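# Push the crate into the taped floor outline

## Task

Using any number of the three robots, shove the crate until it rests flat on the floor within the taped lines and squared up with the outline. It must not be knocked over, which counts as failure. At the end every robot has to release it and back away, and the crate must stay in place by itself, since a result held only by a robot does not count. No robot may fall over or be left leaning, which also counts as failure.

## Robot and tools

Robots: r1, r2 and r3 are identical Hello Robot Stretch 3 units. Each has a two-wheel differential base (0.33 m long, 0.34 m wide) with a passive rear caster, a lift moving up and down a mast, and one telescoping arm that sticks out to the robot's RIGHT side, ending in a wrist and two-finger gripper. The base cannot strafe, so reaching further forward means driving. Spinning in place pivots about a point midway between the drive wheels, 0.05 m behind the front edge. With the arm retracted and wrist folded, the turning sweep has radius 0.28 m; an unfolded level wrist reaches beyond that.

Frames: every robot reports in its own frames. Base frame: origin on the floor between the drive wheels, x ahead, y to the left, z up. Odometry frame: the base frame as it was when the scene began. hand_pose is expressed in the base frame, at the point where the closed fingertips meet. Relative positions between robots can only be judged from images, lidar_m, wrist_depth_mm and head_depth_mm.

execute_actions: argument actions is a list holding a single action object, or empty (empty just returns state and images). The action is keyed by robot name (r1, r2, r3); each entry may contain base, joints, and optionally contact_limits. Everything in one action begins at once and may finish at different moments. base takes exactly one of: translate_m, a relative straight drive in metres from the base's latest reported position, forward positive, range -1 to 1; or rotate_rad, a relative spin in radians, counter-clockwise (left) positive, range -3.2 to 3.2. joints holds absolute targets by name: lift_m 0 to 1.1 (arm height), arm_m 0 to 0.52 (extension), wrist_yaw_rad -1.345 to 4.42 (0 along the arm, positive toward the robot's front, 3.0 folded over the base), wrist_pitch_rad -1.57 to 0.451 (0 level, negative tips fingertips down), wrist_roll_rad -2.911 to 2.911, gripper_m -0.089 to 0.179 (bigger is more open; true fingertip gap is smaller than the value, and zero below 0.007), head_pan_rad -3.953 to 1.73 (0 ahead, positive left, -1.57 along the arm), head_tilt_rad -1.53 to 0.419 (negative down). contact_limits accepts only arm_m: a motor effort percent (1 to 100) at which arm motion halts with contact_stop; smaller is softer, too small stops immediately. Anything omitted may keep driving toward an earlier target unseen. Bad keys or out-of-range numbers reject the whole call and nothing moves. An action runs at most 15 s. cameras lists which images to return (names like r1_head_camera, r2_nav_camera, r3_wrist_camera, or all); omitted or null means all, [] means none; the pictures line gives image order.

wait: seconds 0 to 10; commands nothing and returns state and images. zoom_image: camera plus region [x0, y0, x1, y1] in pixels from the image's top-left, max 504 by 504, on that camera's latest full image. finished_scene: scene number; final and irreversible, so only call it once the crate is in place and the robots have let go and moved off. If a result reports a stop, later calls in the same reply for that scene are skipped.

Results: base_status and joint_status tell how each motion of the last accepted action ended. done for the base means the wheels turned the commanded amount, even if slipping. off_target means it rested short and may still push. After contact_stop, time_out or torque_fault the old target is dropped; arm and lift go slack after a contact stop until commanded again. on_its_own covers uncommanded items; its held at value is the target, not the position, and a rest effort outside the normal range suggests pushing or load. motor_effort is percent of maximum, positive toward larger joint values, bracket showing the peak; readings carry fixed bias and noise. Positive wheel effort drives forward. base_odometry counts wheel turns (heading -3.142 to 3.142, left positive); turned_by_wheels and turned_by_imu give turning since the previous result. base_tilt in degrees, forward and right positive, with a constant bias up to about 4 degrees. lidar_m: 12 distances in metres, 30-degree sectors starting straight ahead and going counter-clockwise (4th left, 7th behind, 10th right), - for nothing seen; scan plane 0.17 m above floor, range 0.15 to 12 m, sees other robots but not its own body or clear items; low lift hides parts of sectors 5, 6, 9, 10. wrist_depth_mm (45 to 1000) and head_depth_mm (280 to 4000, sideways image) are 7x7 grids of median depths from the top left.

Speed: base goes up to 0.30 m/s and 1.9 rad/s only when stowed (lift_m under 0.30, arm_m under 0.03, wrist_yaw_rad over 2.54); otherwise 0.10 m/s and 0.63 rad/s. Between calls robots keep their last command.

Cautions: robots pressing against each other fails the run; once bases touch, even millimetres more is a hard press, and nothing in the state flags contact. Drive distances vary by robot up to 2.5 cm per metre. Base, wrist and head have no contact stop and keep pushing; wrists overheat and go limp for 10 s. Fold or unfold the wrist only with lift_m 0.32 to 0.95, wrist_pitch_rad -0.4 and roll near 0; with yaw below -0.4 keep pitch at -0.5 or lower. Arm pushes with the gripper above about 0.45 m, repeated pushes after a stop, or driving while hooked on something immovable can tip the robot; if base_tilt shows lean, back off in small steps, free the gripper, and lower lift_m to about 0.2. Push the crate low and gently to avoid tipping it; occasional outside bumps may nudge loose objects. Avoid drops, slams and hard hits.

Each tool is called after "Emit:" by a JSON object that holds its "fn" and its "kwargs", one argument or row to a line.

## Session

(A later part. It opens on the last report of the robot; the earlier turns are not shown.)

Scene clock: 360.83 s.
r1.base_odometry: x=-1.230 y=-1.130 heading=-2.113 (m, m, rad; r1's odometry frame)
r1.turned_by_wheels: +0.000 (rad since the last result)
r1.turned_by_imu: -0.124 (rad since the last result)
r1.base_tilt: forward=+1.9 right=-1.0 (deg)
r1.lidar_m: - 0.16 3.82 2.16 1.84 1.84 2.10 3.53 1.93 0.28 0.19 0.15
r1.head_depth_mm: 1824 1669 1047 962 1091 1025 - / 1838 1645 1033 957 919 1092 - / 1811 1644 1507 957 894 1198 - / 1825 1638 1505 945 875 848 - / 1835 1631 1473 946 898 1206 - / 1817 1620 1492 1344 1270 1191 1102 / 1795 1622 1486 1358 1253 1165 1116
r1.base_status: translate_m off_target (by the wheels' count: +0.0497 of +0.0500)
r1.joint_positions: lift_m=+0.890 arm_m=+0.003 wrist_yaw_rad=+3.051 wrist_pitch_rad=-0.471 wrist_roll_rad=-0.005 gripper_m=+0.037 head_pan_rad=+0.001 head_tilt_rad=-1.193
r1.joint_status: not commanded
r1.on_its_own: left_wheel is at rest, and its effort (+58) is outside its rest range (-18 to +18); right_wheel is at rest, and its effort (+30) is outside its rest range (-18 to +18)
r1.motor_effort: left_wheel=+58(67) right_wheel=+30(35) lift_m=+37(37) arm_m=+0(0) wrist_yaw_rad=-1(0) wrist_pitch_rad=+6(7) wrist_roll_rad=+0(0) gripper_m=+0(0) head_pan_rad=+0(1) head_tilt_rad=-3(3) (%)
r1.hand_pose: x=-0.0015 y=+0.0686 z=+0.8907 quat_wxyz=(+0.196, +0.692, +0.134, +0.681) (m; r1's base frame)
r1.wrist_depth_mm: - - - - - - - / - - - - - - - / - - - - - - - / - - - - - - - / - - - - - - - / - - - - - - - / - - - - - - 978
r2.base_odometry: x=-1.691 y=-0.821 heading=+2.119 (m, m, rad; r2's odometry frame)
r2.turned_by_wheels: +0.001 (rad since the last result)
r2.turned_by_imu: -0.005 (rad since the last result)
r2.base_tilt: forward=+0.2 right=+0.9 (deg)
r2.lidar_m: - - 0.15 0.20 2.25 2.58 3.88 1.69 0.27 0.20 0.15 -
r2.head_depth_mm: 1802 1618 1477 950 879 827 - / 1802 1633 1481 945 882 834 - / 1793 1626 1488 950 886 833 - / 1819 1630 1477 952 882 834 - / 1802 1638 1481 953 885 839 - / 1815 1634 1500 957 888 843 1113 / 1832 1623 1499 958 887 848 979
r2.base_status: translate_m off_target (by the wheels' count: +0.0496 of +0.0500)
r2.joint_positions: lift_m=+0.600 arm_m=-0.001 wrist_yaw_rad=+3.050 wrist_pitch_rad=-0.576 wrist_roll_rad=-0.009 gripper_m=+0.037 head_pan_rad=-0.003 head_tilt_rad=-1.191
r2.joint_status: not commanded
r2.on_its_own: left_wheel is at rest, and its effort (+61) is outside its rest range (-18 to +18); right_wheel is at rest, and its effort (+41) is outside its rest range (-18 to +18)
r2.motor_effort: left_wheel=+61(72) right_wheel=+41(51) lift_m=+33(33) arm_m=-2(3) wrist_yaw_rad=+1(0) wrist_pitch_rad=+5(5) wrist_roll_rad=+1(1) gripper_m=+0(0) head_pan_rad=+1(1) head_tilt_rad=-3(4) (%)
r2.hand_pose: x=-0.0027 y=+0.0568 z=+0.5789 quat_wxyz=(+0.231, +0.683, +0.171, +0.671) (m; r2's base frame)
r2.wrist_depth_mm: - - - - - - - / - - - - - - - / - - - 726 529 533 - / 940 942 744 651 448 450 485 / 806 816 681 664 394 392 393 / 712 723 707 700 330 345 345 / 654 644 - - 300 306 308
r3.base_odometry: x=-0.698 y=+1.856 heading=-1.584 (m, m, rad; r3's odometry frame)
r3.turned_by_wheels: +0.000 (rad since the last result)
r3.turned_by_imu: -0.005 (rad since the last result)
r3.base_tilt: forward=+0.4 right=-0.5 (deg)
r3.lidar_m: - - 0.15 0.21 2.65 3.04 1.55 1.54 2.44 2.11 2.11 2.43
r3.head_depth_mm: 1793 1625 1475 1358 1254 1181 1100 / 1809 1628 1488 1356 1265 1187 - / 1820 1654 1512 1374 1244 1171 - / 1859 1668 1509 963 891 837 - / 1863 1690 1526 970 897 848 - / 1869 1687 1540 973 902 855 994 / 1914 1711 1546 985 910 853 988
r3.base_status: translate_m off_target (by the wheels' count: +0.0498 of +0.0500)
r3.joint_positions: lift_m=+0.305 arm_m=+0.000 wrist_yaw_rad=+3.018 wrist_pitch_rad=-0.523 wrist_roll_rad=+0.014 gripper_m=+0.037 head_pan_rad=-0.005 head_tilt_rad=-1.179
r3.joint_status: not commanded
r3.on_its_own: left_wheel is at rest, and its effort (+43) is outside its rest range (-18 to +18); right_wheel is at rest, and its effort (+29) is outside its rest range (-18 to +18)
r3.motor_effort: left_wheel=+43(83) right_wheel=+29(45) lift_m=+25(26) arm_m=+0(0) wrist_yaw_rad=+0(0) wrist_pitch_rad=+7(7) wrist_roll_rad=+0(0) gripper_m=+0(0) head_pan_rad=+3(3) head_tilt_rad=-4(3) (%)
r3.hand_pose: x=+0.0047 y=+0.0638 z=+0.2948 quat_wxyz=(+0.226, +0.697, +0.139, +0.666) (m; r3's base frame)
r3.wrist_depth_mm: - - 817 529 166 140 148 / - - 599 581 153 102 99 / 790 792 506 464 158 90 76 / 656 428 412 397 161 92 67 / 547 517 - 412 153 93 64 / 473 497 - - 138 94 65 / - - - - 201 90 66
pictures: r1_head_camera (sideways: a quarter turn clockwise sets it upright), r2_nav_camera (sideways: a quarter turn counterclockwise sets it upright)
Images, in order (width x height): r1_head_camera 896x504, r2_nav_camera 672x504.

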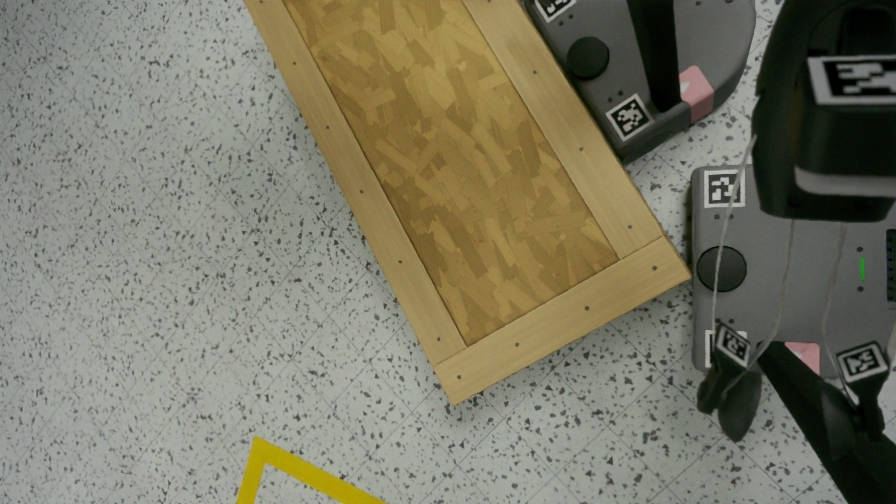

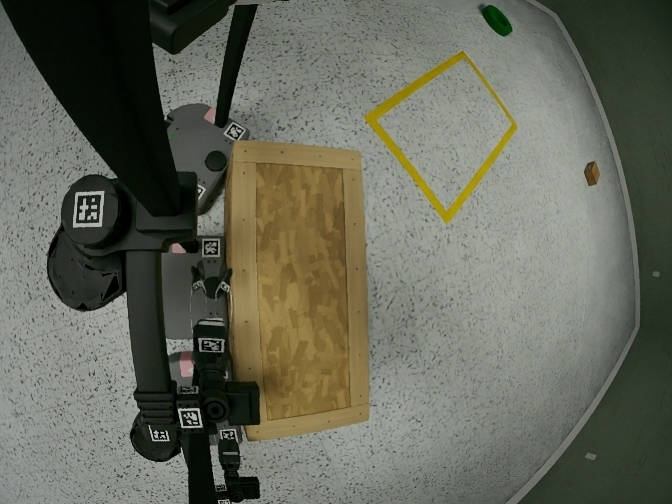

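Emit:
{"fn": "execute_actions", "kwargs": {
  "actions": [
    {"r1":{"base":{"translate_m":-0.4}},"r2":{"base":{"translate_m":-0.25}},"r3":{"base":{"translate_m":-0.01}}}
  ],
  "cameras": []
}}

Emit:
{"fn": "execute_actions", "kwargs": {
  "actions": [
    {"r1":{"base":{"rotate_rad":-0.6}},"r2":{"base":{"rotate_rad":-0.14}}}
  ],
  "cameras": ["r1_head_camera","r2_nav_camera"]
}}

Scene clock: 376.83 s.
r1.base_odometry: x=-1.024 y=-0.788 heading=-2.113 (m, m, rad; r1's odometry frame)
r1.turned_by_wheels: +0.000 (rad since the last result)
r1.turned_by_imu: +0.001 (rad since the last result)
r1.base_tilt: forward=+1.8 right=-1.0 (deg)
r1.lidar_m: 0.44 4.96 3.25 1.82 1.55 1.55 1.78 2.98 1.93 1.81 0.47 0.56
r1.head_depth_mm: 1841 1146 1223 1384 1148 1183 - / 1832 1143 1079 1377 1263 1191 - / 1817 1143 1045 1325 1273 1205 - / 1803 1130 1039 1171 1281 1203 - / 1802 1627 1058 1354 1260 1205 - / 1810 1624 1472 1368 1266 1194 1100 / 1782 1616 1481 1369 1264 1169 1112
r1.base_status: done
r1.joint_positions: lift_m=+0.890 arm_m=+0.003 wrist_yaw_rad=+3.051 wrist_pitch_rad=-0.471 wrist_roll_rad=-0.005 gripper_m=+0.037 head_pan_rad=+0.001 head_tilt_rad=-1.193
r1.joint_status: not commanded
r1.motor_effort: left_wheel=+1(49) right_wheel=+1(28) lift_m=+38(37) arm_m=+0(0) wrist_yaw_rad=+0(0) wrist_pitch_rad=+7(6) wrist_roll_rad=+0(0) gripper_m=+0(0) head_pan_rad=+0(0) head_tilt_rad=-3(3) (%)
r1.hand_pose: x=-0.0015 y=+0.0686 z=+0.8907 quat_wxyz=(+0.196, +0.692, +0.134, +0.681) (m; r1's base frame)
r1.wrist_depth_mm: - - - - - - - / - - - - - - - / - - - - - - - / - - - - - - - / - - - - - - - / - - - - - - - / - - - - - 999 990
r2.base_odometry: x=-1.561 y=-1.035 heading=+2.119 (m, m, rad; r2's odometry frame)
r2.turned_by_wheels: +0.000 (rad since the last result)
r2.turned_by_imu: -0.003 (rad since the last result)
r2.base_tilt: forward=+0.3 right=+1.0 (deg)
r2.lidar_m: 0.30 0.31 0.43 0.60 2.18 2.50 3.63 1.48 3.01 2.57 0.30 0.31
r2.head_depth_mm: 1794 1619 1025 953 939 1026 - / 1794 1616 1028 949 1095 1156 - / 1786 1626 1031 953 1130 1184 - / 1809 1633 1037 954 1128 1187 - / 1817 1639 1037 962 1125 1191 - / 1818 1632 1041 960 1121 1188 1120 / 1812 1638 1040 963 1116 1188 1125
r2.base_status: done
r2.joint_positions: lift_m=+0.600 arm_m=-0.001 wrist_yaw_rad=+3.050 wrist_pitch_rad=-0.576 wrist_roll_rad=-0.009 gripper_m=+0.037 head_pan_rad=-0.003 head_tilt_rad=-1.191
r2.joint_status: not commanded
r2.motor_effort: left_wheel=+1(49) right_wheel=+0(38) lift_m=+32(33) arm_m=-2(3) wrist_yaw_rad=+0(1) wrist_pitch_rad=+5(5) wrist_roll_rad=+1(1) gripper_m=+0(0) head_pan_rad=+1(1) head_tilt_rad=-4(3) (%)
r2.hand_pose: x=-0.0027 y=+0.0568 z=+0.5789 quat_wxyz=(+0.231, +0.683, +0.171, +0.671) (m; r2's base frame)
r2.wrist_depth_mm: - - - - - - - / - - - - - - - / - - 879 - - 545 546 / 930 923 795 951 928 476 459 / 818 805 827 835 705 458 389 / 725 724 711 739 698 469 352 / 645 640 - - 655 458 331
r3.base_odometry: x=-0.698 y=+1.866 heading=-1.584 (m, m, rad; r3's odometry frame)
r3.turned_by_wheels: +0.000 (rad since the last result)
r3.turned_by_imu: -0.001 (rad since the last result)
r3.base_tilt: forward=+0.4 right=-0.6 (deg)
r3.lidar_m: - - 0.15 0.24 1.05 3.05 1.53 1.53 2.45 2.11 2.11 2.43
r3.head_depth_mm: 1790 1622 1474 1349 1259 1178 1102 / 1807 1632 1489 1367 1260 1188 - / 1822 1634 1502 1371 1240 1172 - / 1848 1658 1516 965 891 841 - / 1850 1672 1522 973 893 854 - / 1871 1688 1537 981 902 853 1132 / 1900 1715 1549 987 907 861 1132
r3.base_status: done
r3.joint_positions: lift_m=+0.305 arm_m=+0.000 wrist_yaw_rad=+3.018 wrist_pitch_rad=-0.523 wrist_roll_rad=+0.014 gripper_m=+0.037 head_pan_rad=-0.005 head_tilt_rad=-1.179
r3.joint_status: not commanded
r3.motor_effort: left_wheel=+0(32) right_wheel=+0(23) lift_m=+26(26) arm_m=+0(1) wrist_yaw_rad=+0(1) wrist_pitch_rad=+7(7) wrist_roll_rad=+0(0) gripper_m=-1(0) head_pan_rad=+2(3) head_tilt_rad=-5(5) (%)
r3.hand_pose: x=+0.0047 y=+0.0638 z=+0.2948 quat_wxyz=(+0.226, +0.697, +0.139, +0.666) (m; r3's base frame)
r3.wrist_depth_mm: - - - 608 175 140 141 / - 551 - 664 180 110 99 / 498 474 794 711 183 105 80 / 407 427 651 603 194 107 74 / 374 409 - 555 178 108 75 / 431 429 - - 164 110 76 / - - - - 234 106 77
pictures: none
No camera images: the call's "cameras" was empty. Leave "cameras" out to get every camera's image.

Scene clock: 378.73 s.
r1.base_odometry: x=-1.024 y=-0.788 heading=-2.713 (m, m, rad; r1's odometry frame)
r1.turned_by_wheels: -0.600 (rad since the last result)
r1.turned_by_imu: -0.602 (rad since the last result)
r1.base_tilt: forward=+1.9 right=-1.0 (deg)
r1.lidar_m: 0.60 0.45 0.66 3.77 1.91 1.56 1.55 1.71 2.69 3.69 1.82 0.46
r1.head_depth_mm: 443 534 1457 1345 1282 1184 - / 1060 552 819 1207 1273 1193 - / 987 1301 1401 1198 1278 1213 - / 1820 1251 1459 1373 1267 1209 - / 1248 1124 1164 1347 1259 1200 - / 1251 1129 1030 1095 1261 1195 1102 / 1791 1127 1032 980 1255 1175 1113
r1.base_status: done
r1.joint_positions: lift_m=+0.890 arm_m=+0.003 wrist_yaw_rad=+3.051 wrist_pitch_rad=-0.471 wrist_roll_rad=-0.005 gripper_m=+0.037 head_pan_rad=+0.001 head_tilt_rad=-1.193
r1.joint_status: not commanded
r1.motor_effort: left_wheel=+3(9) right_wheel=-2(5) lift_m=+37(37) arm_m=+0(0) wrist_yaw_rad=+0(0) wrist_pitch_rad=+6(7) wrist_roll_rad=+0(0) gripper_m=+0(1) head_pan_rad=+0(0) head_tilt_rad=-3(2) (%)
r1.hand_pose: x=-0.0015 y=+0.0686 z=+0.8907 quat_wxyz=(+0.196, +0.692, +0.134, +0.681) (m; r1's base frame)
r1.wrist_depth_mm: - - - - - - - / - - - - - - - / - - - - - - - / - - - - - - - / - - - - - 864 830 / - - - - - 726 677 / - - - - - 659 622
r2.base_odometry: x=-1.561 y=-1.035 heading=+1.979 (m, m, rad; r2's odometry frame)
r2.turned_by_wheels: -0.140 (rad since the last result)
r2.turned_by_imu: -0.139 (rad since the last result)
r2.base_tilt: forward=+0.2 right=+1.0 (deg)
r2.lidar_m: 0.30 0.30 0.38 0.60 0.59 2.34 3.46 1.48 1.56 2.61 0.30 0.33
r2.head_depth_mm: 1789 1629 1029 951 731 1030 - / 1799 1629 1037 951 1093 1154 - / 1800 1620 1034 953 1216 1185 - / 1823 1635 1033 953 1131 1187 - / 1815 1623 1036 955 1073 1192 - / 1811 1643 1038 959 1007 1185 1121 / 1823 1643 1038 959 947 1194 1120
r2.base_status: done
r2.joint_positions: lift_m=+0.600 arm_m=-0.001 wrist_yaw_rad=+3.050 wrist_pitch_rad=-0.576 wrist_roll_rad=-0.009 gripper_m=+0.037 head_pan_rad=-0.003 head_tilt_rad=-1.191
r2.joint_status: not commanded
r2.motor_effort: left_wheel=+3(8) right_wheel=-2(5) lift_m=+33(32) arm_m=-3(3) wrist_yaw_rad=+0(0) wrist_pitch_rad=+5(5) wrist_roll_rad=+1(0) gripper_m=+0(1) head_pan_rad=+1(1) head_tilt_rad=-4(4) (%)
r2.hand_pose: x=-0.0027 y=+0.0568 z=+0.5789 quat_wxyz=(+0.231, +0.683, +0.171, +0.671) (m; r2's base frame)
r2.wrist_depth_mm: - - - - - - - / - - - - - - - / - - 882 - 627 539 539 / 939 903 889 971 663 458 456 / 814 812 788 837 632 424 396 / 709 724 712 721 694 454 353 / 641 638 - - 649 448 329
r3.base_odometry: x=-0.698 y=+1.866 heading=-1.584 (m, m, rad; r3's odometry frame)
r3.turned_by_wheels: +0.000 (rad since the last result)
r3.turned_by_imu: +0.000 (rad since the last result)
r3.base_tilt: forward=+0.4 right=-0.5 (deg)
r3.lidar_m: - - 0.15 0.24 1.05 3.05 1.54 1.54 2.46 2.11 2.11 2.43
r3.head_depth_mm: 1781 1621 1469 1354 1254 1180 1100 / 1801 1625 1491 1369 1259 1185 - / 1826 1645 1495 1370 1240 1174 - / 1852 1659 1512 962 892 842 - / 1856 1685 1523 970 900 854 - / 1878 1699 1537 977 904 855 1138 / 1910 1701 1555 984 911 864 1132
r3.base_status: not commanded
r3.joint_positions: lift_m=+0.305 arm_m=+0.000 wrist_yaw_rad=+3.018 wrist_pitch_rad=-0.523 wrist_roll_rad=+0.014 gripper_m=+0.037 head_pan_rad=-0.005 head_tilt_rad=-1.179
r3.joint_status: not commanded
r3.motor_effort: left_wheel=+1(1) right_wheel=+0(0) lift_m=+25(25) arm_m=+0(0) wrist_yaw_rad=-1(1) wrist_pitch_rad=+7(7) wrist_roll_rad=+0(0) gripper_m=+0(1) head_pan_rad=+4(3) head_tilt_rad=-4(6) (%)
r3.hand_pose: x=+0.0047 y=+0.0638 z=+0.2948 quat_wxyz=(+0.226, +0.697, +0.139, +0.666) (m; r3's base frame)
r3.wrist_depth_mm: - - - 618 175 140 141 / - 581 - 661 179 110 99 / 503 471 795 714 183 105 80 / 409 428 644 623 193 107 75 / 382 426 - 551 178 108 75 / 456 430 - - 164 110 76 / - - - - 234 106 77
pictures: r1_head_camera (sideways: a quarter turn clockwise sets it upright), r2_nav_camera (sideways: a quarter turn counterclockwise sets it upright)
Images, in order (width x height): r1_head_camera 896x504, r2_nav_camera 672x504.

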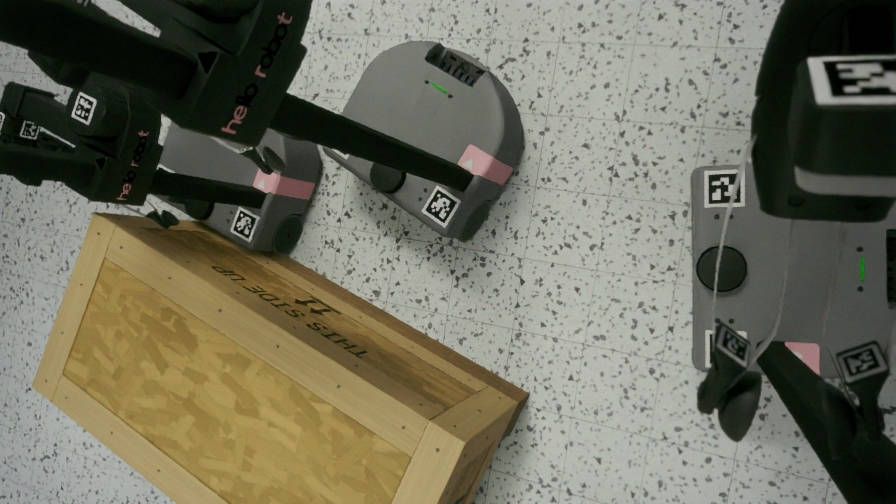

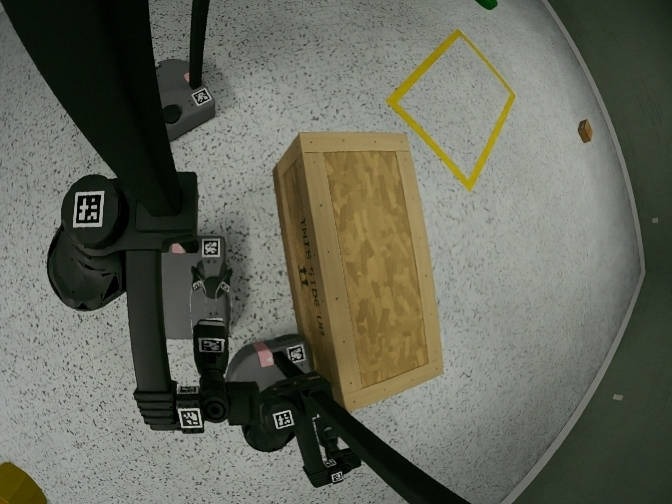

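Emit:
{"fn": "execute_actions", "kwargs": {
  "actions": [
    {"r1":{"base":{"translate_m":0.328}},"r2":{"base":{"translate_m":0.22}}}
  ],
  "cameras": ["r2_nav_camera"]
}}

Emit:
{"fn": "execute_actions", "kwargs": {
  "actions": [
    {"r1":{"base":{"rotate_rad":1.154}},"r2":{"base":{"rotate_rad":0.14}}}
  ],
  "cameras": ["r1_head_camera","r2_nav_camera","r3_head_camera"]
}}

Scene clock: 390.70 s.
r1.base_odometry: x=-1.322 y=-0.924 heading=-2.713 (m, m, rad; r1's odometry frame)
r1.turned_by_wheels: +0.000 (rad since the last result)
r1.turned_by_imu: -0.001 (rad since the last result)
r1.base_tilt: forward=+1.9 right=-1.0 (deg)
r1.lidar_m: 0.23 0.27 0.25 0.25 2.31 1.89 1.87 2.06 3.23 1.71 1.72 0.60
r1.head_depth_mm: 1835 1654 1475 1332 1275 1187 - / 612 580 831 470 1273 1195 - / 1812 662 529 422 1128 1204 - / 1797 1101 491 457 1125 1209 - / - - 369 505 1227 1213 - / 1791 1126 1034 947 904 1141 1100 / 1785 1615 1029 945 871 1142 1116
r1.base_status: done
r1.joint_positions: lift_m=+0.890 arm_m=+0.003 wrist_yaw_rad=+3.051 wrist_pitch_rad=-0.471 wrist_roll_rad=-0.005 gripper_m=+0.037 head_pan_rad=+0.001 head_tilt_rad=-1.193
r1.joint_status: not commanded
r1.motor_effort: left_wheel=+4(10) right_wheel=-2(5) lift_m=+37(37) arm_m=+0(0) wrist_yaw_rad=+0(1) wrist_pitch_rad=+7(6) wrist_roll_rad=+0(0) gripper_m=-1(1) head_pan_rad=+0(0) head_tilt_rad=-3(3) (%)
r1.hand_pose: x=-0.0015 y=+0.0686 z=+0.8907 quat_wxyz=(+0.196, +0.692, +0.134, +0.681) (m; r1's base frame)
r1.wrist_depth_mm: - - - - - - - / - - - - - - - / - - - - - - - / - - - - - - - / - - - - - - - / - - - - 698 710 707 / - - - - 616 600 605
r2.base_odometry: x=-1.648 y=-0.833 heading=+1.979 (m, m, rad; r2's odometry frame)
r2.turned_by_wheels: +0.000 (rad since the last result)
r2.turned_by_imu: +0.001 (rad since the last result)
r2.base_tilt: forward=+0.2 right=+1.0 (deg)
r2.lidar_m: - - 0.15 0.22 0.37 2.44 3.63 1.65 3.20 0.23 0.15 -
r2.head_depth_mm: 1790 1639 1478 948 881 1000 - / 1797 1623 1485 952 881 1006 - / 1791 1630 1482 953 885 848 - / 1809 1630 1485 953 879 844 - / 1804 1621 1495 952 883 839 - / 1813 1636 1488 953 890 843 1113 / 1821 1629 1503 963 884 835 1122
r2.base_status: done
r2.joint_positions: lift_m=+0.600 arm_m=-0.001 wrist_yaw_rad=+3.050 wrist_pitch_rad=-0.576 wrist_roll_rad=-0.009 gripper_m=+0.037 head_pan_rad=-0.003 head_tilt_rad=-1.191
r2.joint_status: not commanded
r2.motor_effort: left_wheel=+3(9) right_wheel=-2(3) lift_m=+32(33) arm_m=-2(3) wrist_yaw_rad=+1(1) wrist_pitch_rad=+4(5) wrist_roll_rad=+1(1) gripper_m=+0(0) head_pan_rad=+1(1) head_tilt_rad=-4(4) (%)
r2.hand_pose: x=-0.0027 y=+0.0568 z=+0.5789 quat_wxyz=(+0.231, +0.683, +0.171, +0.671) (m; r2's base frame)
r2.wrist_depth_mm: - - - - - - - / - - - - - - - / - - - 549 533 540 - / 927 932 942 557 448 452 467 / 801 639 611 730 394 390 391 / 714 586 699 701 338 343 347 / 644 631 - - 309 307 308
r3.base_odometry: x=-0.698 y=+1.866 heading=-1.584 (m, m, rad; r3's odometry frame)
r3.turned_by_wheels: +0.000 (rad since the last result)
r3.turned_by_imu: -0.001 (rad since the last result)
r3.base_tilt: forward=+0.4 right=-0.6 (deg)
r3.lidar_m: - - 0.15 0.24 0.74 3.03 1.54 1.53 2.45 2.11 2.11 2.44
r3.head_depth_mm: 1796 1622 1473 1350 1257 1182 1103 / 1813 1634 1487 1366 1264 1182 - / 1837 1645 1502 1371 1240 1171 - / 1851 1663 1507 964 893 844 - / 1858 1671 1523 967 898 854 - / 1871 1684 1541 976 904 855 996 / 1907 1713 1550 987 909 861 471
r3.base_status: not commanded
r3.joint_positions: lift_m=+0.305 arm_m=+0.000 wrist_yaw_rad=+3.018 wrist_pitch_rad=-0.523 wrist_roll_rad=+0.014 gripper_m=+0.037 head_pan_rad=-0.005 head_tilt_rad=-1.179
r3.joint_status: not commanded
r3.motor_effort: left_wheel=+1(0) right_wheel=+0(0) lift_m=+25(26) arm_m=+0(0) wrist_yaw_rad=+1(0) wrist_pitch_rad=+7(7) wrist_roll_rad=+0(0) gripper_m=-1(1) head_pan_rad=+4(3) head_tilt_rad=-5(4) (%)
r3.hand_pose: x=+0.0047 y=+0.0638 z=+0.2948 quat_wxyz=(+0.226, +0.697, +0.139, +0.666) (m; r3's base frame)
r3.wrist_depth_mm: - - 774 614 175 140 141 / - - 583 583 179 111 99 / 782 762 505 502 183 105 80 / 656 409 412 424 194 107 74 / 546 384 - 444 178 108 75 / 480 487 - - 165 110 76 / - - - - 235 105 77
pictures: r2_nav_camera (sideways: a quarter turn counterclockwise sets it upright)
Images, in order (width x height): r2_nav_camera 672x504.

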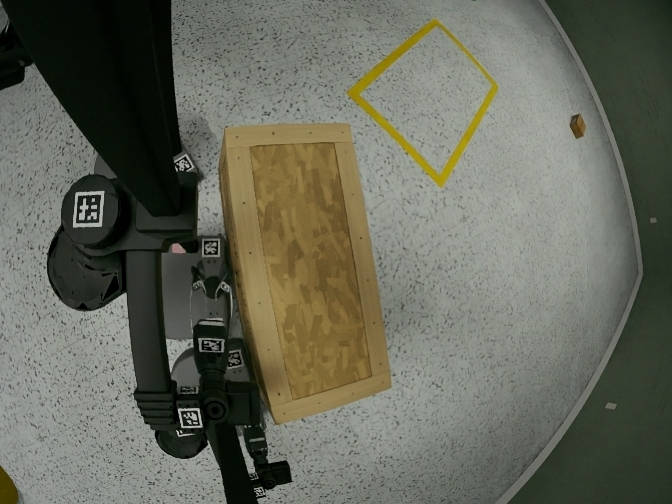

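Scene clock: 393.50 s.
r1.base_odometry: x=-1.322 y=-0.924 heading=-1.559 (m, m, rad; r1's odometry frame)
r1.turned_by_wheels: +1.154 (rad since the last result)
r1.turned_by_imu: +1.158 (rad since the last result)
r1.base_tilt: forward=+1.9 right=-1.0 (deg)
r1.lidar_m: 0.25 0.26 2.16 1.87 1.87 2.17 3.75 1.71 3.31 0.60 0.23 0.26
r1.head_depth_mm: 1830 1652 1039 963 916 1019 - / 1819 1648 1038 956 1081 1028 - / 1821 1646 1036 961 1113 1198 - / 1823 1625 1040 952 1170 1206 - / 1808 1631 1488 1333 1251 1202 - / 1789 1629 1487 1369 1264 1200 1101 / 1794 1630 1486 1374 1254 1175 1122
r1.base_status: done
r1.joint_positions: lift_m=+0.890 arm_m=+0.003 wrist_yaw_rad=+3.051 wrist_pitch_rad=-0.471 wrist_roll_rad=-0.005 gripper_m=+0.037 head_pan_rad=+0.001 head_tilt_rad=-1.193
r1.joint_status: not commanded
r1.motor_effort: left_wheel=-2(7) right_wheel=+3(8) lift_m=+37(37) arm_m=+0(0) wrist_yaw_rad=+0(1) wrist_pitch_rad=+6(6) wrist_roll_rad=+0(0) gripper_m=+0(0) head_pan_rad=+0(1) head_tilt_rad=-3(3) (%)
r1.hand_pose: x=-0.0015 y=+0.0686 z=+0.8907 quat_wxyz=(+0.196, +0.692, +0.134, +0.681) (m; r1's base frame)
r1.wrist_depth_mm: - - - - - - - / - - - - - - - / - - - - - - - / - - - - - - - / - - - - - - - / - - - - - - - / - - - - - 945 981
r2.base_odometry: x=-1.648 y=-0.833 heading=+2.119 (m, m, rad; r2's odometry frame)
r2.turned_by_wheels: +0.140 (rad since the last result)
r2.turned_by_imu: +0.138 (rad since the last result)
r2.base_tilt: forward=+0.2 right=+0.9 (deg)
r2.lidar_m: - - 0.15 0.33 2.27 2.59 3.83 1.65 0.24 0.23 0.15 -
r2.head_depth_mm: 1786 1612 1480 951 878 833 - / 1807 1624 1477 953 882 846 - / 1788 1636 1480 951 883 844 - / 1791 1631 1487 949 884 845 - / 1804 1626 1493 955 886 847 - / 1809 1636 1494 956 888 851 1122 / 1827 1646 1493 960 888 849 1115
r2.base_status: done
r2.joint_positions: lift_m=+0.600 arm_m=-0.001 wrist_yaw_rad=+3.050 wrist_pitch_rad=-0.576 wrist_roll_rad=-0.009 gripper_m=+0.037 head_pan_rad=-0.003 head_tilt_rad=-1.191
r2.joint_status: not commanded
r2.motor_effort: left_wheel=-2(7) right_wheel=+3(7) lift_m=+33(32) arm_m=-3(3) wrist_yaw_rad=+1(1) wrist_pitch_rad=+5(5) wrist_roll_rad=+1(1) gripper_m=-1(0) head_pan_rad=+2(1) head_tilt_rad=-4(4) (%)
r2.hand_pose: x=-0.0027 y=+0.0568 z=+0.5789 quat_wxyz=(+0.231, +0.683, +0.171, +0.671) (m; r2's base frame)
r2.wrist_depth_mm: - - - - - - - / - - - - - - - / - - - - 533 539 - / 929 906 918 913 448 456 450 / 800 647 636 803 392 392 390 / 710 566 559 720 343 341 343 / 644 626 - - 310 307 308
r3.base_odometry: x=-0.698 y=+1.866 heading=-1.584 (m, m, rad; r3's odometry frame)
r3.turned_by_wheels: +0.000 (rad since the last result)
r3.turned_by_imu: +0.000 (rad since the last result)
r3.base_tilt: forward=+0.4 right=-0.6 (deg)
r3.lidar_m: - - 0.15 0.24 0.74 3.04 1.54 1.54 2.45 2.11 2.11 2.43
r3.head_depth_mm: 1787 1624 1480 1353 1252 1182 1102 / 1805 1637 1486 1366 1262 1189 - / 1817 1646 1507 1372 1243 1175 - / 1837 1663 1512 961 890 846 - / 1857 1685 1528 967 895 852 - / 1880 1692 1542 976 900 852 995 / 1914 1705 1548 983 909 862 478
r3.base_status: not commanded
r3.joint_positions: lift_m=+0.305 arm_m=+0.000 wrist_yaw_rad=+3.018 wrist_pitch_rad=-0.523 wrist_roll_rad=+0.014 gripper_m=+0.037 head_pan_rad=-0.005 head_tilt_rad=-1.179
r3.joint_status: not commanded
r3.motor_effort: left_wheel=+0(0) right_wheel=+0(0) lift_m=+26(26) arm_m=+0(1) wrist_yaw_rad=-1(0) wrist_pitch_rad=+7(7) wrist_roll_rad=+0(0) gripper_m=+0(1) head_pan_rad=+3(3) head_tilt_rad=-5(5) (%)
r3.hand_pose: x=+0.0047 y=+0.0638 z=+0.2948 quat_wxyz=(+0.226, +0.697, +0.139, +0.666) (m; r3's base frame)
r3.wrist_depth_mm: - - 798 616 175 140 141 / - 642 585 642 179 110 99 / 791 633 508 501 183 105 80 / 652 410 413 421 193 107 74 / 552 364 - 392 178 108 75 / 473 463 - - 164 110 76 / - - - - 235 105 77
pictures: r1_head_camera (sideways: a quarter turn clockwise sets it upright), r2_nav_camera (sideways: a quarter turn counterclockwise sets it upright), r3_head_camera (sideways: a quarter turn clockwise sets it upright)
Images, in order (width x height): r1_head_camera 896x504, r2_nav_camera 672x504, r3_head_camera 896x504.

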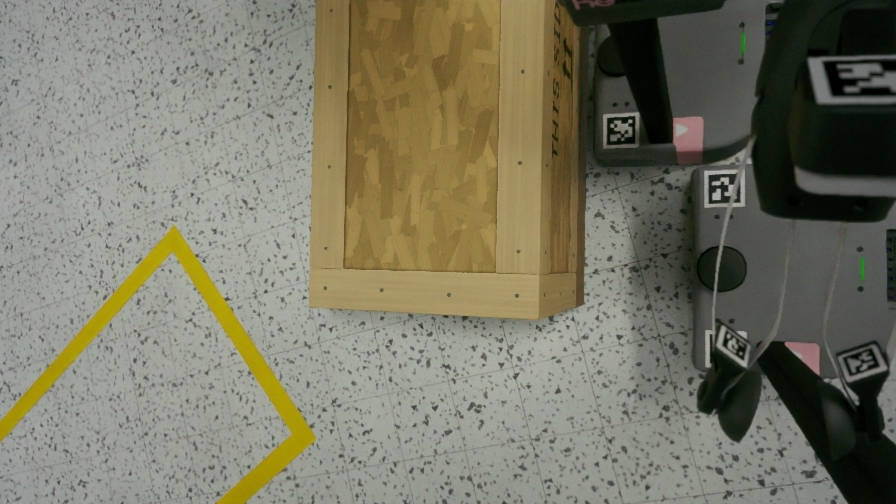

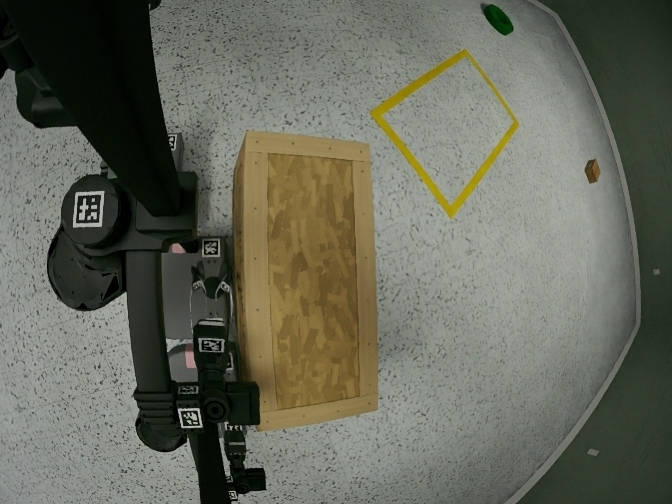

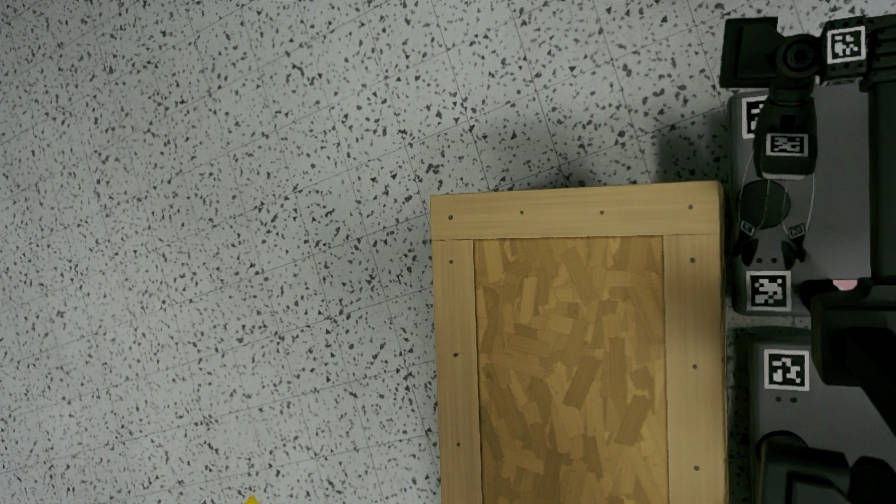

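Emit:
{"fn": "execute_actions", "kwargs": {
  "actions": [
    {"r2":{"base":{"rotate_rad":0.15}},"r3":{"base":{"rotate_rad":0.22}}}
  ],
  "cameras": []
}}

Emit:
{"fn": "execute_actions", "kwargs": {
  "actions": [
    {"r2":{"base":{"translate_m":-0.2}},"r3":{"base":{"translate_m":-0.22}}}
  ],
  "cameras": []
}}

Emit:
{"fn": "execute_actions", "kwargs": {
  "actions": [
    {"r2":{"base":{"rotate_rad":-0.15}},"r3":{"base":{"rotate_rad":-0.22}}}
  ],
  "cameras": ["r1_head_camera","r2_head_camera","r3_head_camera"]
}}

Scene clock: 408.00 s.
r1.base_odometry: x=-1.322 y=-0.924 heading=-1.559 (m, m, rad; r1's odometry frame)
r1.turned_by_wheels: +0.000 (rad since the last result)
r1.turned_by_imu: +0.000 (rad since the last result)
r1.base_tilt: forward=+1.8 right=-1.0 (deg)
r1.lidar_m: 0.25 0.26 2.17 1.87 1.87 2.18 3.74 1.71 3.31 0.23 0.23 0.26
r1.head_depth_mm: 1825 1661 1042 962 1066 1016 - / 1809 1642 1043 958 1083 1029 - / 1804 1632 1033 953 1150 1189 - / 1812 1626 1035 955 1173 1209 - / 1811 1634 1487 1339 1246 1197 - / 1798 1621 1485 1363 1257 1194 1096 / 1794 1629 1467 1360 1251 1176 1123
r1.base_status: not commanded
r1.joint_positions: lift_m=+0.890 arm_m=+0.003 wrist_yaw_rad=+3.051 wrist_pitch_rad=-0.471 wrist_roll_rad=-0.005 gripper_m=+0.037 head_pan_rad=+0.001 head_tilt_rad=-1.193
r1.joint_status: not commanded
r1.motor_effort: left_wheel=-3(3) right_wheel=+3(3) lift_m=+37(37) arm_m=+0(0) wrist_yaw_rad=+0(0) wrist_pitch_rad=+6(6) wrist_roll_rad=+0(0) gripper_m=+0(1) head_pan_rad=+0(0) head_tilt_rad=-3(3) (%)
r1.hand_pose: x=-0.0015 y=+0.0686 z=+0.8907 quat_wxyz=(+0.196, +0.692, +0.134, +0.681) (m; r1's base frame)
r1.wrist_depth_mm: - - - - - - - / - - - - - - - / - - - - - - - / - - - - - - - / - - - - - - - / - - - - - - - / - - - - - 988 978
r2.base_odometry: x=-1.648 y=-0.833 heading=+2.269 (m, m, rad; r2's odometry frame)
r2.turned_by_wheels: +0.150 (rad since the last result)
r2.turned_by_imu: +0.148 (rad since the last result)
r2.base_tilt: forward=+0.3 right=+0.9 (deg)
r2.lidar_m: - - 0.15 0.36 0.36 2.87 1.72 1.65 0.25 0.21 0.15 -
r2.head_depth_mm: 1783 1620 1472 948 879 828 - / 1783 1621 1483 948 882 837 - / 1795 1626 1488 954 882 833 - / 1799 1622 1479 955 888 847 - / 1812 1640 1487 955 886 890 - / 1804 1631 1493 959 886 1155 1120 / 1813 1647 1489 957 887 1160 1117
r2.base_status: done
r2.joint_positions: lift_m=+0.600 arm_m=-0.001 wrist_yaw_rad=+3.050 wrist_pitch_rad=-0.576 wrist_roll_rad=-0.009 gripper_m=+0.037 head_pan_rad=-0.003 head_tilt_rad=-1.191
r2.joint_status: not commanded
r2.motor_effort: left_wheel=-1(7) right_wheel=+2(6) lift_m=+33(33) arm_m=-3(3) wrist_yaw_rad=+1(1) wrist_pitch_rad=+4(4) wrist_roll_rad=+1(1) gripper_m=+0(0) head_pan_rad=+1(2) head_tilt_rad=-3(4) (%)
r2.hand_pose: x=-0.0027 y=+0.0568 z=+0.5789 quat_wxyz=(+0.231, +0.683, +0.171, +0.671) (m; r2's base frame)
r2.wrist_depth_mm: - - - - - - - / - - - - - - - / - - - - 528 533 - / 942 945 742 938 449 449 457 / 802 670 639 824 389 389 391 / 713 591 589 719 346 344 346 / 634 645 - - 315 305 307
r3.base_odometry: x=-0.698 y=+1.866 heading=-1.364 (m, m, rad; r3's odometry frame)
r3.turned_by_wheels: +0.220 (rad since the last result)
r3.turned_by_imu: +0.216 (rad since the last result)
r3.base_tilt: forward=+0.4 right=-0.5 (deg)
r3.lidar_m: - - 0.15 0.34 2.71 3.57 1.54 3.16 2.22 2.11 2.16 2.84
r3.head_depth_mm: 1783 1618 1477 1357 1259 1173 1099 / 1813 1631 1488 1362 1261 1186 - / 1816 1649 1494 955 886 845 - / 1828 1670 1510 962 888 844 - / 1864 1686 1523 972 897 1016 - / 1884 1692 1535 979 906 1032 998 / 1899 1702 1546 986 909 500 982
r3.base_status: done
r3.joint_positions: lift_m=+0.305 arm_m=+0.000 wrist_yaw_rad=+3.018 wrist_pitch_rad=-0.523 wrist_roll_rad=+0.014 gripper_m=+0.037 head_pan_rad=-0.005 head_tilt_rad=-1.179
r3.joint_status: not commanded
r3.motor_effort: left_wheel=-2(6) right_wheel=+3(8) lift_m=+26(26) arm_m=+0(0) wrist_yaw_rad=-1(0) wrist_pitch_rad=+7(7) wrist_roll_rad=+0(0) gripper_m=+0(1) head_pan_rad=+4(3) head_tilt_rad=-5(5) (%)
r3.hand_pose: x=+0.0047 y=+0.0638 z=+0.2948 quat_wxyz=(+0.226, +0.697, +0.139, +0.666) (m; r3's base frame)
r3.wrist_depth_mm: - - 847 - 387 153 141 / - - 663 960 362 133 99 / 801 794 503 483 338 129 84 / 646 631 413 412 314 126 79 / 551 541 - 374 245 123 78 / 477 502 - - 204 119 77 / - - - - 297 109 75
pictures: none
No camera images: the call's "cameras" was empty. Leave "cameras" out to get every camera's image.

Scene clock: 411.37 s.
r1.base_odometry: x=-1.322 y=-0.924 heading=-1.559 (m, m, rad; r1's odometry frame)
r1.turned_by_wheels: +0.000 (rad since the last result)
r1.turned_by_imu: +0.000 (rad since the last result)
r1.base_tilt: forward=+1.9 right=-1.0 (deg)
r1.lidar_m: 0.25 0.26 2.17 1.87 1.87 2.18 3.75 1.71 0.27 0.36 0.35 0.26
r1.head_depth_mm: 1821 1658 1041 957 1138 1188 - / 1819 1647 1034 959 1146 1190 - / 1833 1645 1036 954 1158 1207 - / 1799 1617 1032 955 1174 1206 - / 1806 1629 1491 1329 1253 1198 - / 1793 1614 1483 1370 1270 1199 1100 / 1790 1616 1483 1357 1255 1168 1116
r1.base_status: not commanded
r1.joint_positions: lift_m=+0.890 arm_m=+0.003 wrist_yaw_rad=+3.051 wrist_pitch_rad=-0.471 wrist_roll_rad=-0.005 gripper_m=+0.037 head_pan_rad=+0.001 head_tilt_rad=-1.193
r1.joint_status: not commanded
r1.motor_effort: left_wheel=-2(3) right_wheel=+3(3) lift_m=+37(37) arm_m=+0(0) wrist_yaw_rad=-1(1) wrist_pitch_rad=+6(6) wrist_roll_rad=+0(1) gripper_m=+0(0) head_pan_rad=+0(0) head_tilt_rad=-2(3) (%)
r1.hand_pose: x=-0.0015 y=+0.0686 z=+0.8907 quat_wxyz=(+0.196, +0.692, +0.134, +0.681) (m; r1's base frame)
r1.wrist_depth_mm: - - - - - - - / - - - - - - - / - - - - - - - / - - - - - - - / - - - - - - - / - - - - - - - / - - - - - 995 977
r2.base_odometry: x=-1.520 y=-0.986 heading=+2.269 (m, m, rad; r2's odometry frame)
r2.turned_by_wheels: +0.000 (rad since the last result)
r2.turned_by_imu: -0.002 (rad since the last result)
r2.base_tilt: forward=+0.2 right=+1.0 (deg)
r2.lidar_m: 0.28 0.31 0.36 0.36 2.27 2.84 3.62 1.46 0.27 0.36 0.35 0.28
r2.head_depth_mm: 1780 1622 1028 950 904 1181 - / 1788 1627 1035 949 942 1176 - / 1791 1618 1038 952 1009 1179 - / 1814 1613 1039 951 1074 1182 - / 1801 1641 1035 955 1141 1194 - / 1809 1656 1043 955 1222 1168 1005 / 1827 1634 1043 959 1235 1040 982
r2.base_status: done
r2.joint_positions: lift_m=+0.600 arm_m=-0.001 wrist_yaw_rad=+3.050 wrist_pitch_rad=-0.576 wrist_roll_rad=-0.009 gripper_m=+0.037 head_pan_rad=-0.003 head_tilt_rad=-1.191
r2.joint_status: not commanded
r2.motor_effort: left_wheel=-1(6) right_wheel=+2(4) lift_m=+33(33) arm_m=-2(3) wrist_yaw_rad=+1(0) wrist_pitch_rad=+5(5) wrist_roll_rad=+1(1) gripper_m=+0(0) head_pan_rad=+1(1) head_tilt_rad=-4(3) (%)
r2.hand_pose: x=-0.0027 y=+0.0568 z=+0.5789 quat_wxyz=(+0.231, +0.683, +0.171, +0.671) (m; r2's base frame)
r2.wrist_depth_mm: - - - - - - - / - - - - - - - / - - - - - 561 539 / 946 919 764 753 963 479 454 / 809 814 800 650 803 478 392 / 709 717 712 590 724 473 349 / 629 646 - - 654 445 320
r3.base_odometry: x=-0.743 y=+2.081 heading=-1.364 (m, m, rad; r3's odometry frame)
r3.turned_by_wheels: +0.000 (rad since the last result)
r3.turned_by_imu: +0.000 (rad since the last result)
r3.base_tilt: forward=+0.4 right=-0.6 (deg)
r3.lidar_m: 0.27 0.31 0.37 0.37 2.70 3.57 1.31 3.17 2.23 2.12 2.18 2.87
r3.head_depth_mm: 1777 1614 1476 1361 1259 1182 1102 / 1820 1628 1483 1365 1263 1188 - / 1817 1652 1042 973 1245 1193 - / 1838 1670 1048 964 1153 1199 - / 1864 1681 1052 973 1250 1202 - / 1883 1683 1070 981 1274 1057 995 / 1897 1702 1083 992 1282 515 1000
r3.base_status: done
r3.joint_positions: lift_m=+0.305 arm_m=+0.000 wrist_yaw_rad=+3.018 wrist_pitch_rad=-0.523 wrist_roll_rad=+0.014 gripper_m=+0.037 head_pan_rad=-0.005 head_tilt_rad=-1.179
r3.joint_status: not commanded
r3.motor_effort: left_wheel=-2(7) right_wheel=+3(4) lift_m=+25(25) arm_m=-1(0) wrist_yaw_rad=+1(1) wrist_pitch_rad=+7(7) wrist_roll_rad=+0(0) gripper_m=+0(1) head_pan_rad=+4(5) head_tilt_rad=-4(3) (%)
r3.hand_pose: x=+0.0047 y=+0.0638 z=+0.2948 quat_wxyz=(+0.226, +0.697, +0.139, +0.666) (m; r3's base frame)
r3.wrist_depth_mm: - - - 856 - 641 384 / - - - 617 - 614 383 / 790 782 510 501 778 592 373 / 646 643 412 413 638 576 366 / 550 547 - 402 555 523 357 / 473 503 - - 497 474 356 / - - - - 426 427 350
pictures: none
No camera images: the call's "cameras" was empty. Leave "cameras" out to get every camera's image.

Scene clock: 412.63 s.
r1.base_odometry: x=-1.322 y=-0.924 heading=-1.559 (m, m, rad; r1's odometry frame)
r1.turned_by_wheels: +0.000 (rad since the last result)
r1.turned_by_imu: +0.000 (rad since the last result)
r1.base_tilt: forward=+1.8 right=-1.0 (deg)
r1.lidar_m: 0.25 0.26 2.16 1.87 1.87 2.17 3.75 1.72 0.25 0.36 0.35 0.26
r1.head_depth_mm: 1831 1648 1040 961 1136 1183 - / 1826 1654 1039 954 1141 1186 - / 1805 1644 1038 959 1156 1205 - / 1806 1636 1033 951 1172 1213 - / 1819 1626 1481 1345 1248 1201 - / 1817 1618 1486 1371 1257 1195 1102 / 1789 1615 1484 1368 1260 1176 1126
r1.base_status: not commanded
r1.joint_positions: lift_m=+0.890 arm_m=+0.003 wrist_yaw_rad=+3.051 wrist_pitch_rad=-0.471 wrist_roll_rad=-0.005 gripper_m=+0.037 head_pan_rad=+0.001 head_tilt_rad=-1.193
r1.joint_status: not commanded
r1.motor_effort: left_wheel=-3(3) right_wheel=+3(2) lift_m=+37(37) arm_m=+0(0) wrist_yaw_rad=-1(0) wrist_pitch_rad=+6(6) wrist_roll_rad=+0(0) gripper_m=-1(0) head_pan_rad=+0(0) head_tilt_rad=-3(3) (%)
r1.hand_pose: x=-0.0015 y=+0.0686 z=+0.8907 quat_wxyz=(+0.196, +0.692, +0.134, +0.681) (m; r1's base frame)
r1.wrist_depth_mm: - - - - - - - / - - - - - - - / - - - - - - - / - - - - - - - / - - - - - - - / - - - - - - - / - - - - - 973 978
r2.base_odometry: x=-1.520 y=-0.986 heading=+2.119 (m, m, rad; r2's odometry frame)
r2.turned_by_wheels: -0.150 (rad since the last result)
r2.turned_by_imu: -0.149 (rad since the last result)
r2.base_tilt: forward=+0.2 right=+1.0 (deg)
r2.lidar_m: 0.28 0.29 0.40 0.36 2.25 2.57 3.64 1.46 0.26 0.25 0.40 0.29
r2.head_depth_mm: 1789 1623 1029 951 1056 1187 - / 1780 1623 1031 948 1060 1177 - / 1799 1625 1034 953 1052 1191 - / 1804 1620 1037 954 1051 1190 - / 1797 1630 1037 953 1048 1191 - / 1800 1645 1040 963 1039 1185 991 / 1808 1642 1039 962 1039 1187 980
r2.base_status: done
r2.joint_positions: lift_m=+0.600 arm_m=-0.001 wrist_yaw_rad=+3.050 wrist_pitch_rad=-0.576 wrist_roll_rad=-0.009 gripper_m=+0.037 head_pan_rad=-0.003 head_tilt_rad=-1.191
r2.joint_status: not commanded
r2.motor_effort: left_wheel=+3(9) right_wheel=-2(6) lift_m=+32(32) arm_m=-3(2) wrist_yaw_rad=+2(1) wrist_pitch_rad=+5(5) wrist_roll_rad=+1(1) gripper_m=+0(1) head_pan_rad=+1(1) head_tilt_rad=-4(4) (%)
r2.hand_pose: x=-0.0027 y=+0.0568 z=+0.5789 quat_wxyz=(+0.231, +0.683, +0.171, +0.671) (m; r2's base frame)
r2.wrist_depth_mm: - - - - - - - / - - - - - - - / - - - - - 542 552 / 929 958 744 786 725 464 454 / 807 818 692 641 681 432 389 / 723 724 685 609 693 443 346 / 642 645 - - 643 427 324
r3.base_odometry: x=-0.743 y=+2.081 heading=-1.584 (m, m, rad; r3's odometry frame)
r3.turned_by_wheels: -0.220 (rad since the last result)
r3.turned_by_imu: -0.217 (rad since the last result)
r3.base_tilt: forward=+0.4 right=-0.6 (deg)
r3.lidar_m: 0.27 0.28 0.39 0.36 2.64 3.03 1.32 1.32 2.47 2.12 2.12 2.45
r3.head_depth_mm: 1791 1615 1475 1359 1255 1178 1099 / 1803 1634 1485 1368 1264 1189 - / 1821 1642 1494 1379 1269 1195 - / 1844 1663 1470 974 1086 1202 - / 1857 1671 1055 968 1055 1204 - / 1878 1690 1068 980 1048 1206 997 / 1905 1711 1073 985 1041 1217 973
r3.base_status: done
r3.joint_positions: lift_m=+0.305 arm_m=+0.000 wrist_yaw_rad=+3.018 wrist_pitch_rad=-0.523 wrist_roll_rad=+0.014 gripper_m=+0.037 head_pan_rad=-0.005 head_tilt_rad=-1.179
r3.joint_status: not commanded
r3.motor_effort: left_wheel=+2(6) right_wheel=-3(7) lift_m=+25(25) arm_m=-1(0) wrist_yaw_rad=+0(0) wrist_pitch_rad=+7(7) wrist_roll_rad=+0(0) gripper_m=+1(0) head_pan_rad=+4(3) head_tilt_rad=-4(5) (%)
r3.hand_pose: x=+0.0047 y=+0.0638 z=+0.2948 quat_wxyz=(+0.226, +0.697, +0.139, +0.666) (m; r3's base frame)
r3.wrist_depth_mm: - - 827 - 717 426 298 / - - 582 736 740 429 305 / 785 757 510 724 749 439 306 / 646 411 415 445 639 441 308 / 554 406 - 414 570 446 312 / 473 489 - - 492 452 314 / - - - - 421 415 316
pictures: r1_head_camera (sideways: a quarter turn clockwise sets it upright), r2_head_camera (sideways: a quarter turn clockwise sets it upright), r3_head_camera (sideways: a quarter turn clockwise sets it upright)
Images, in order (width x height): r1_head_camera 896x504, r2_head_camera 896x504, r3_head_camera 896x504.

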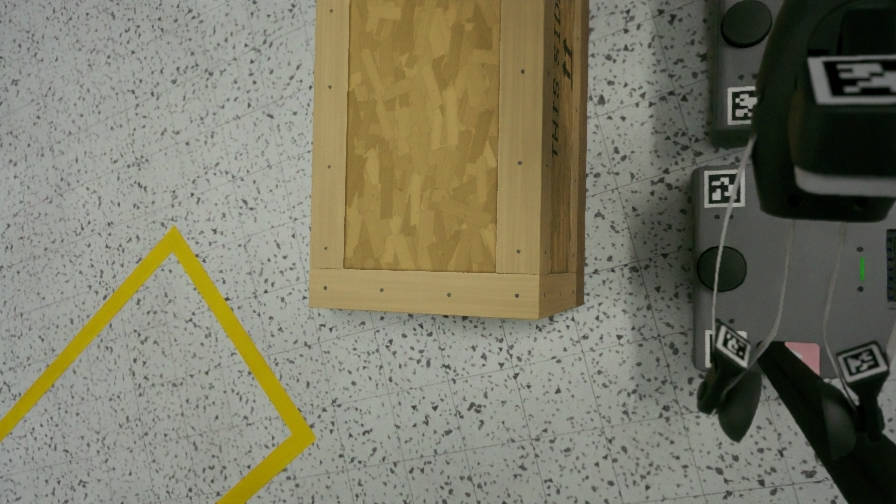

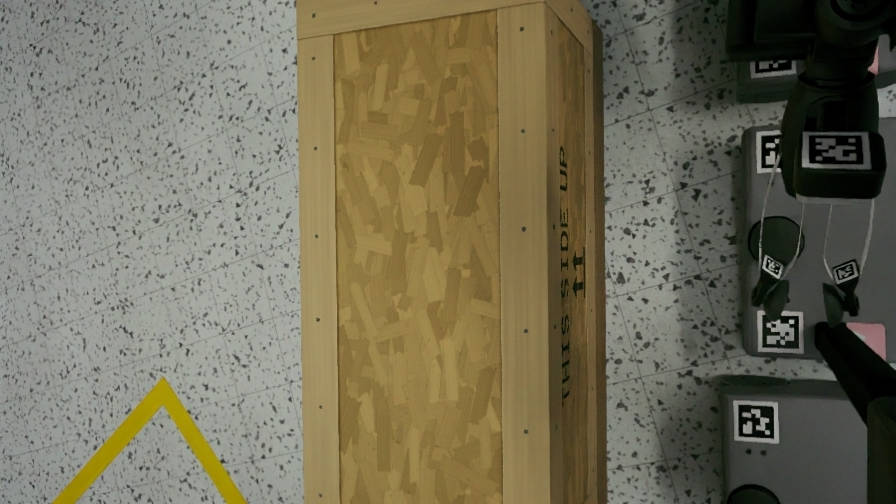

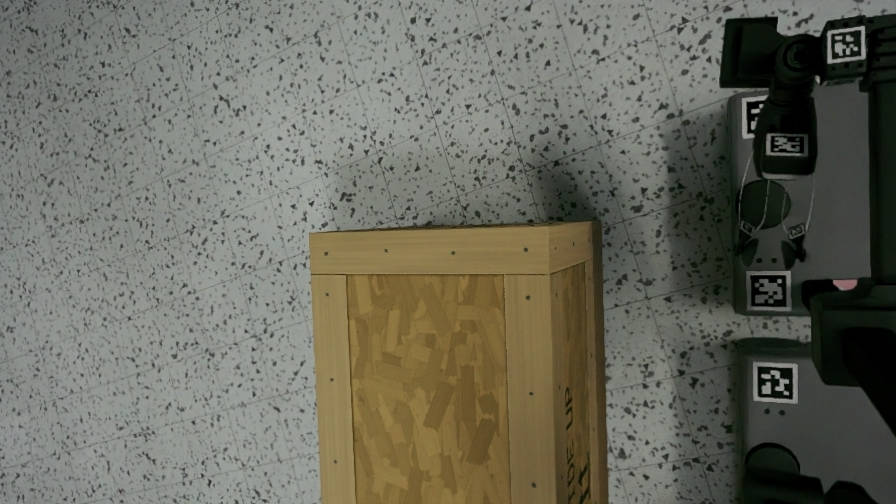

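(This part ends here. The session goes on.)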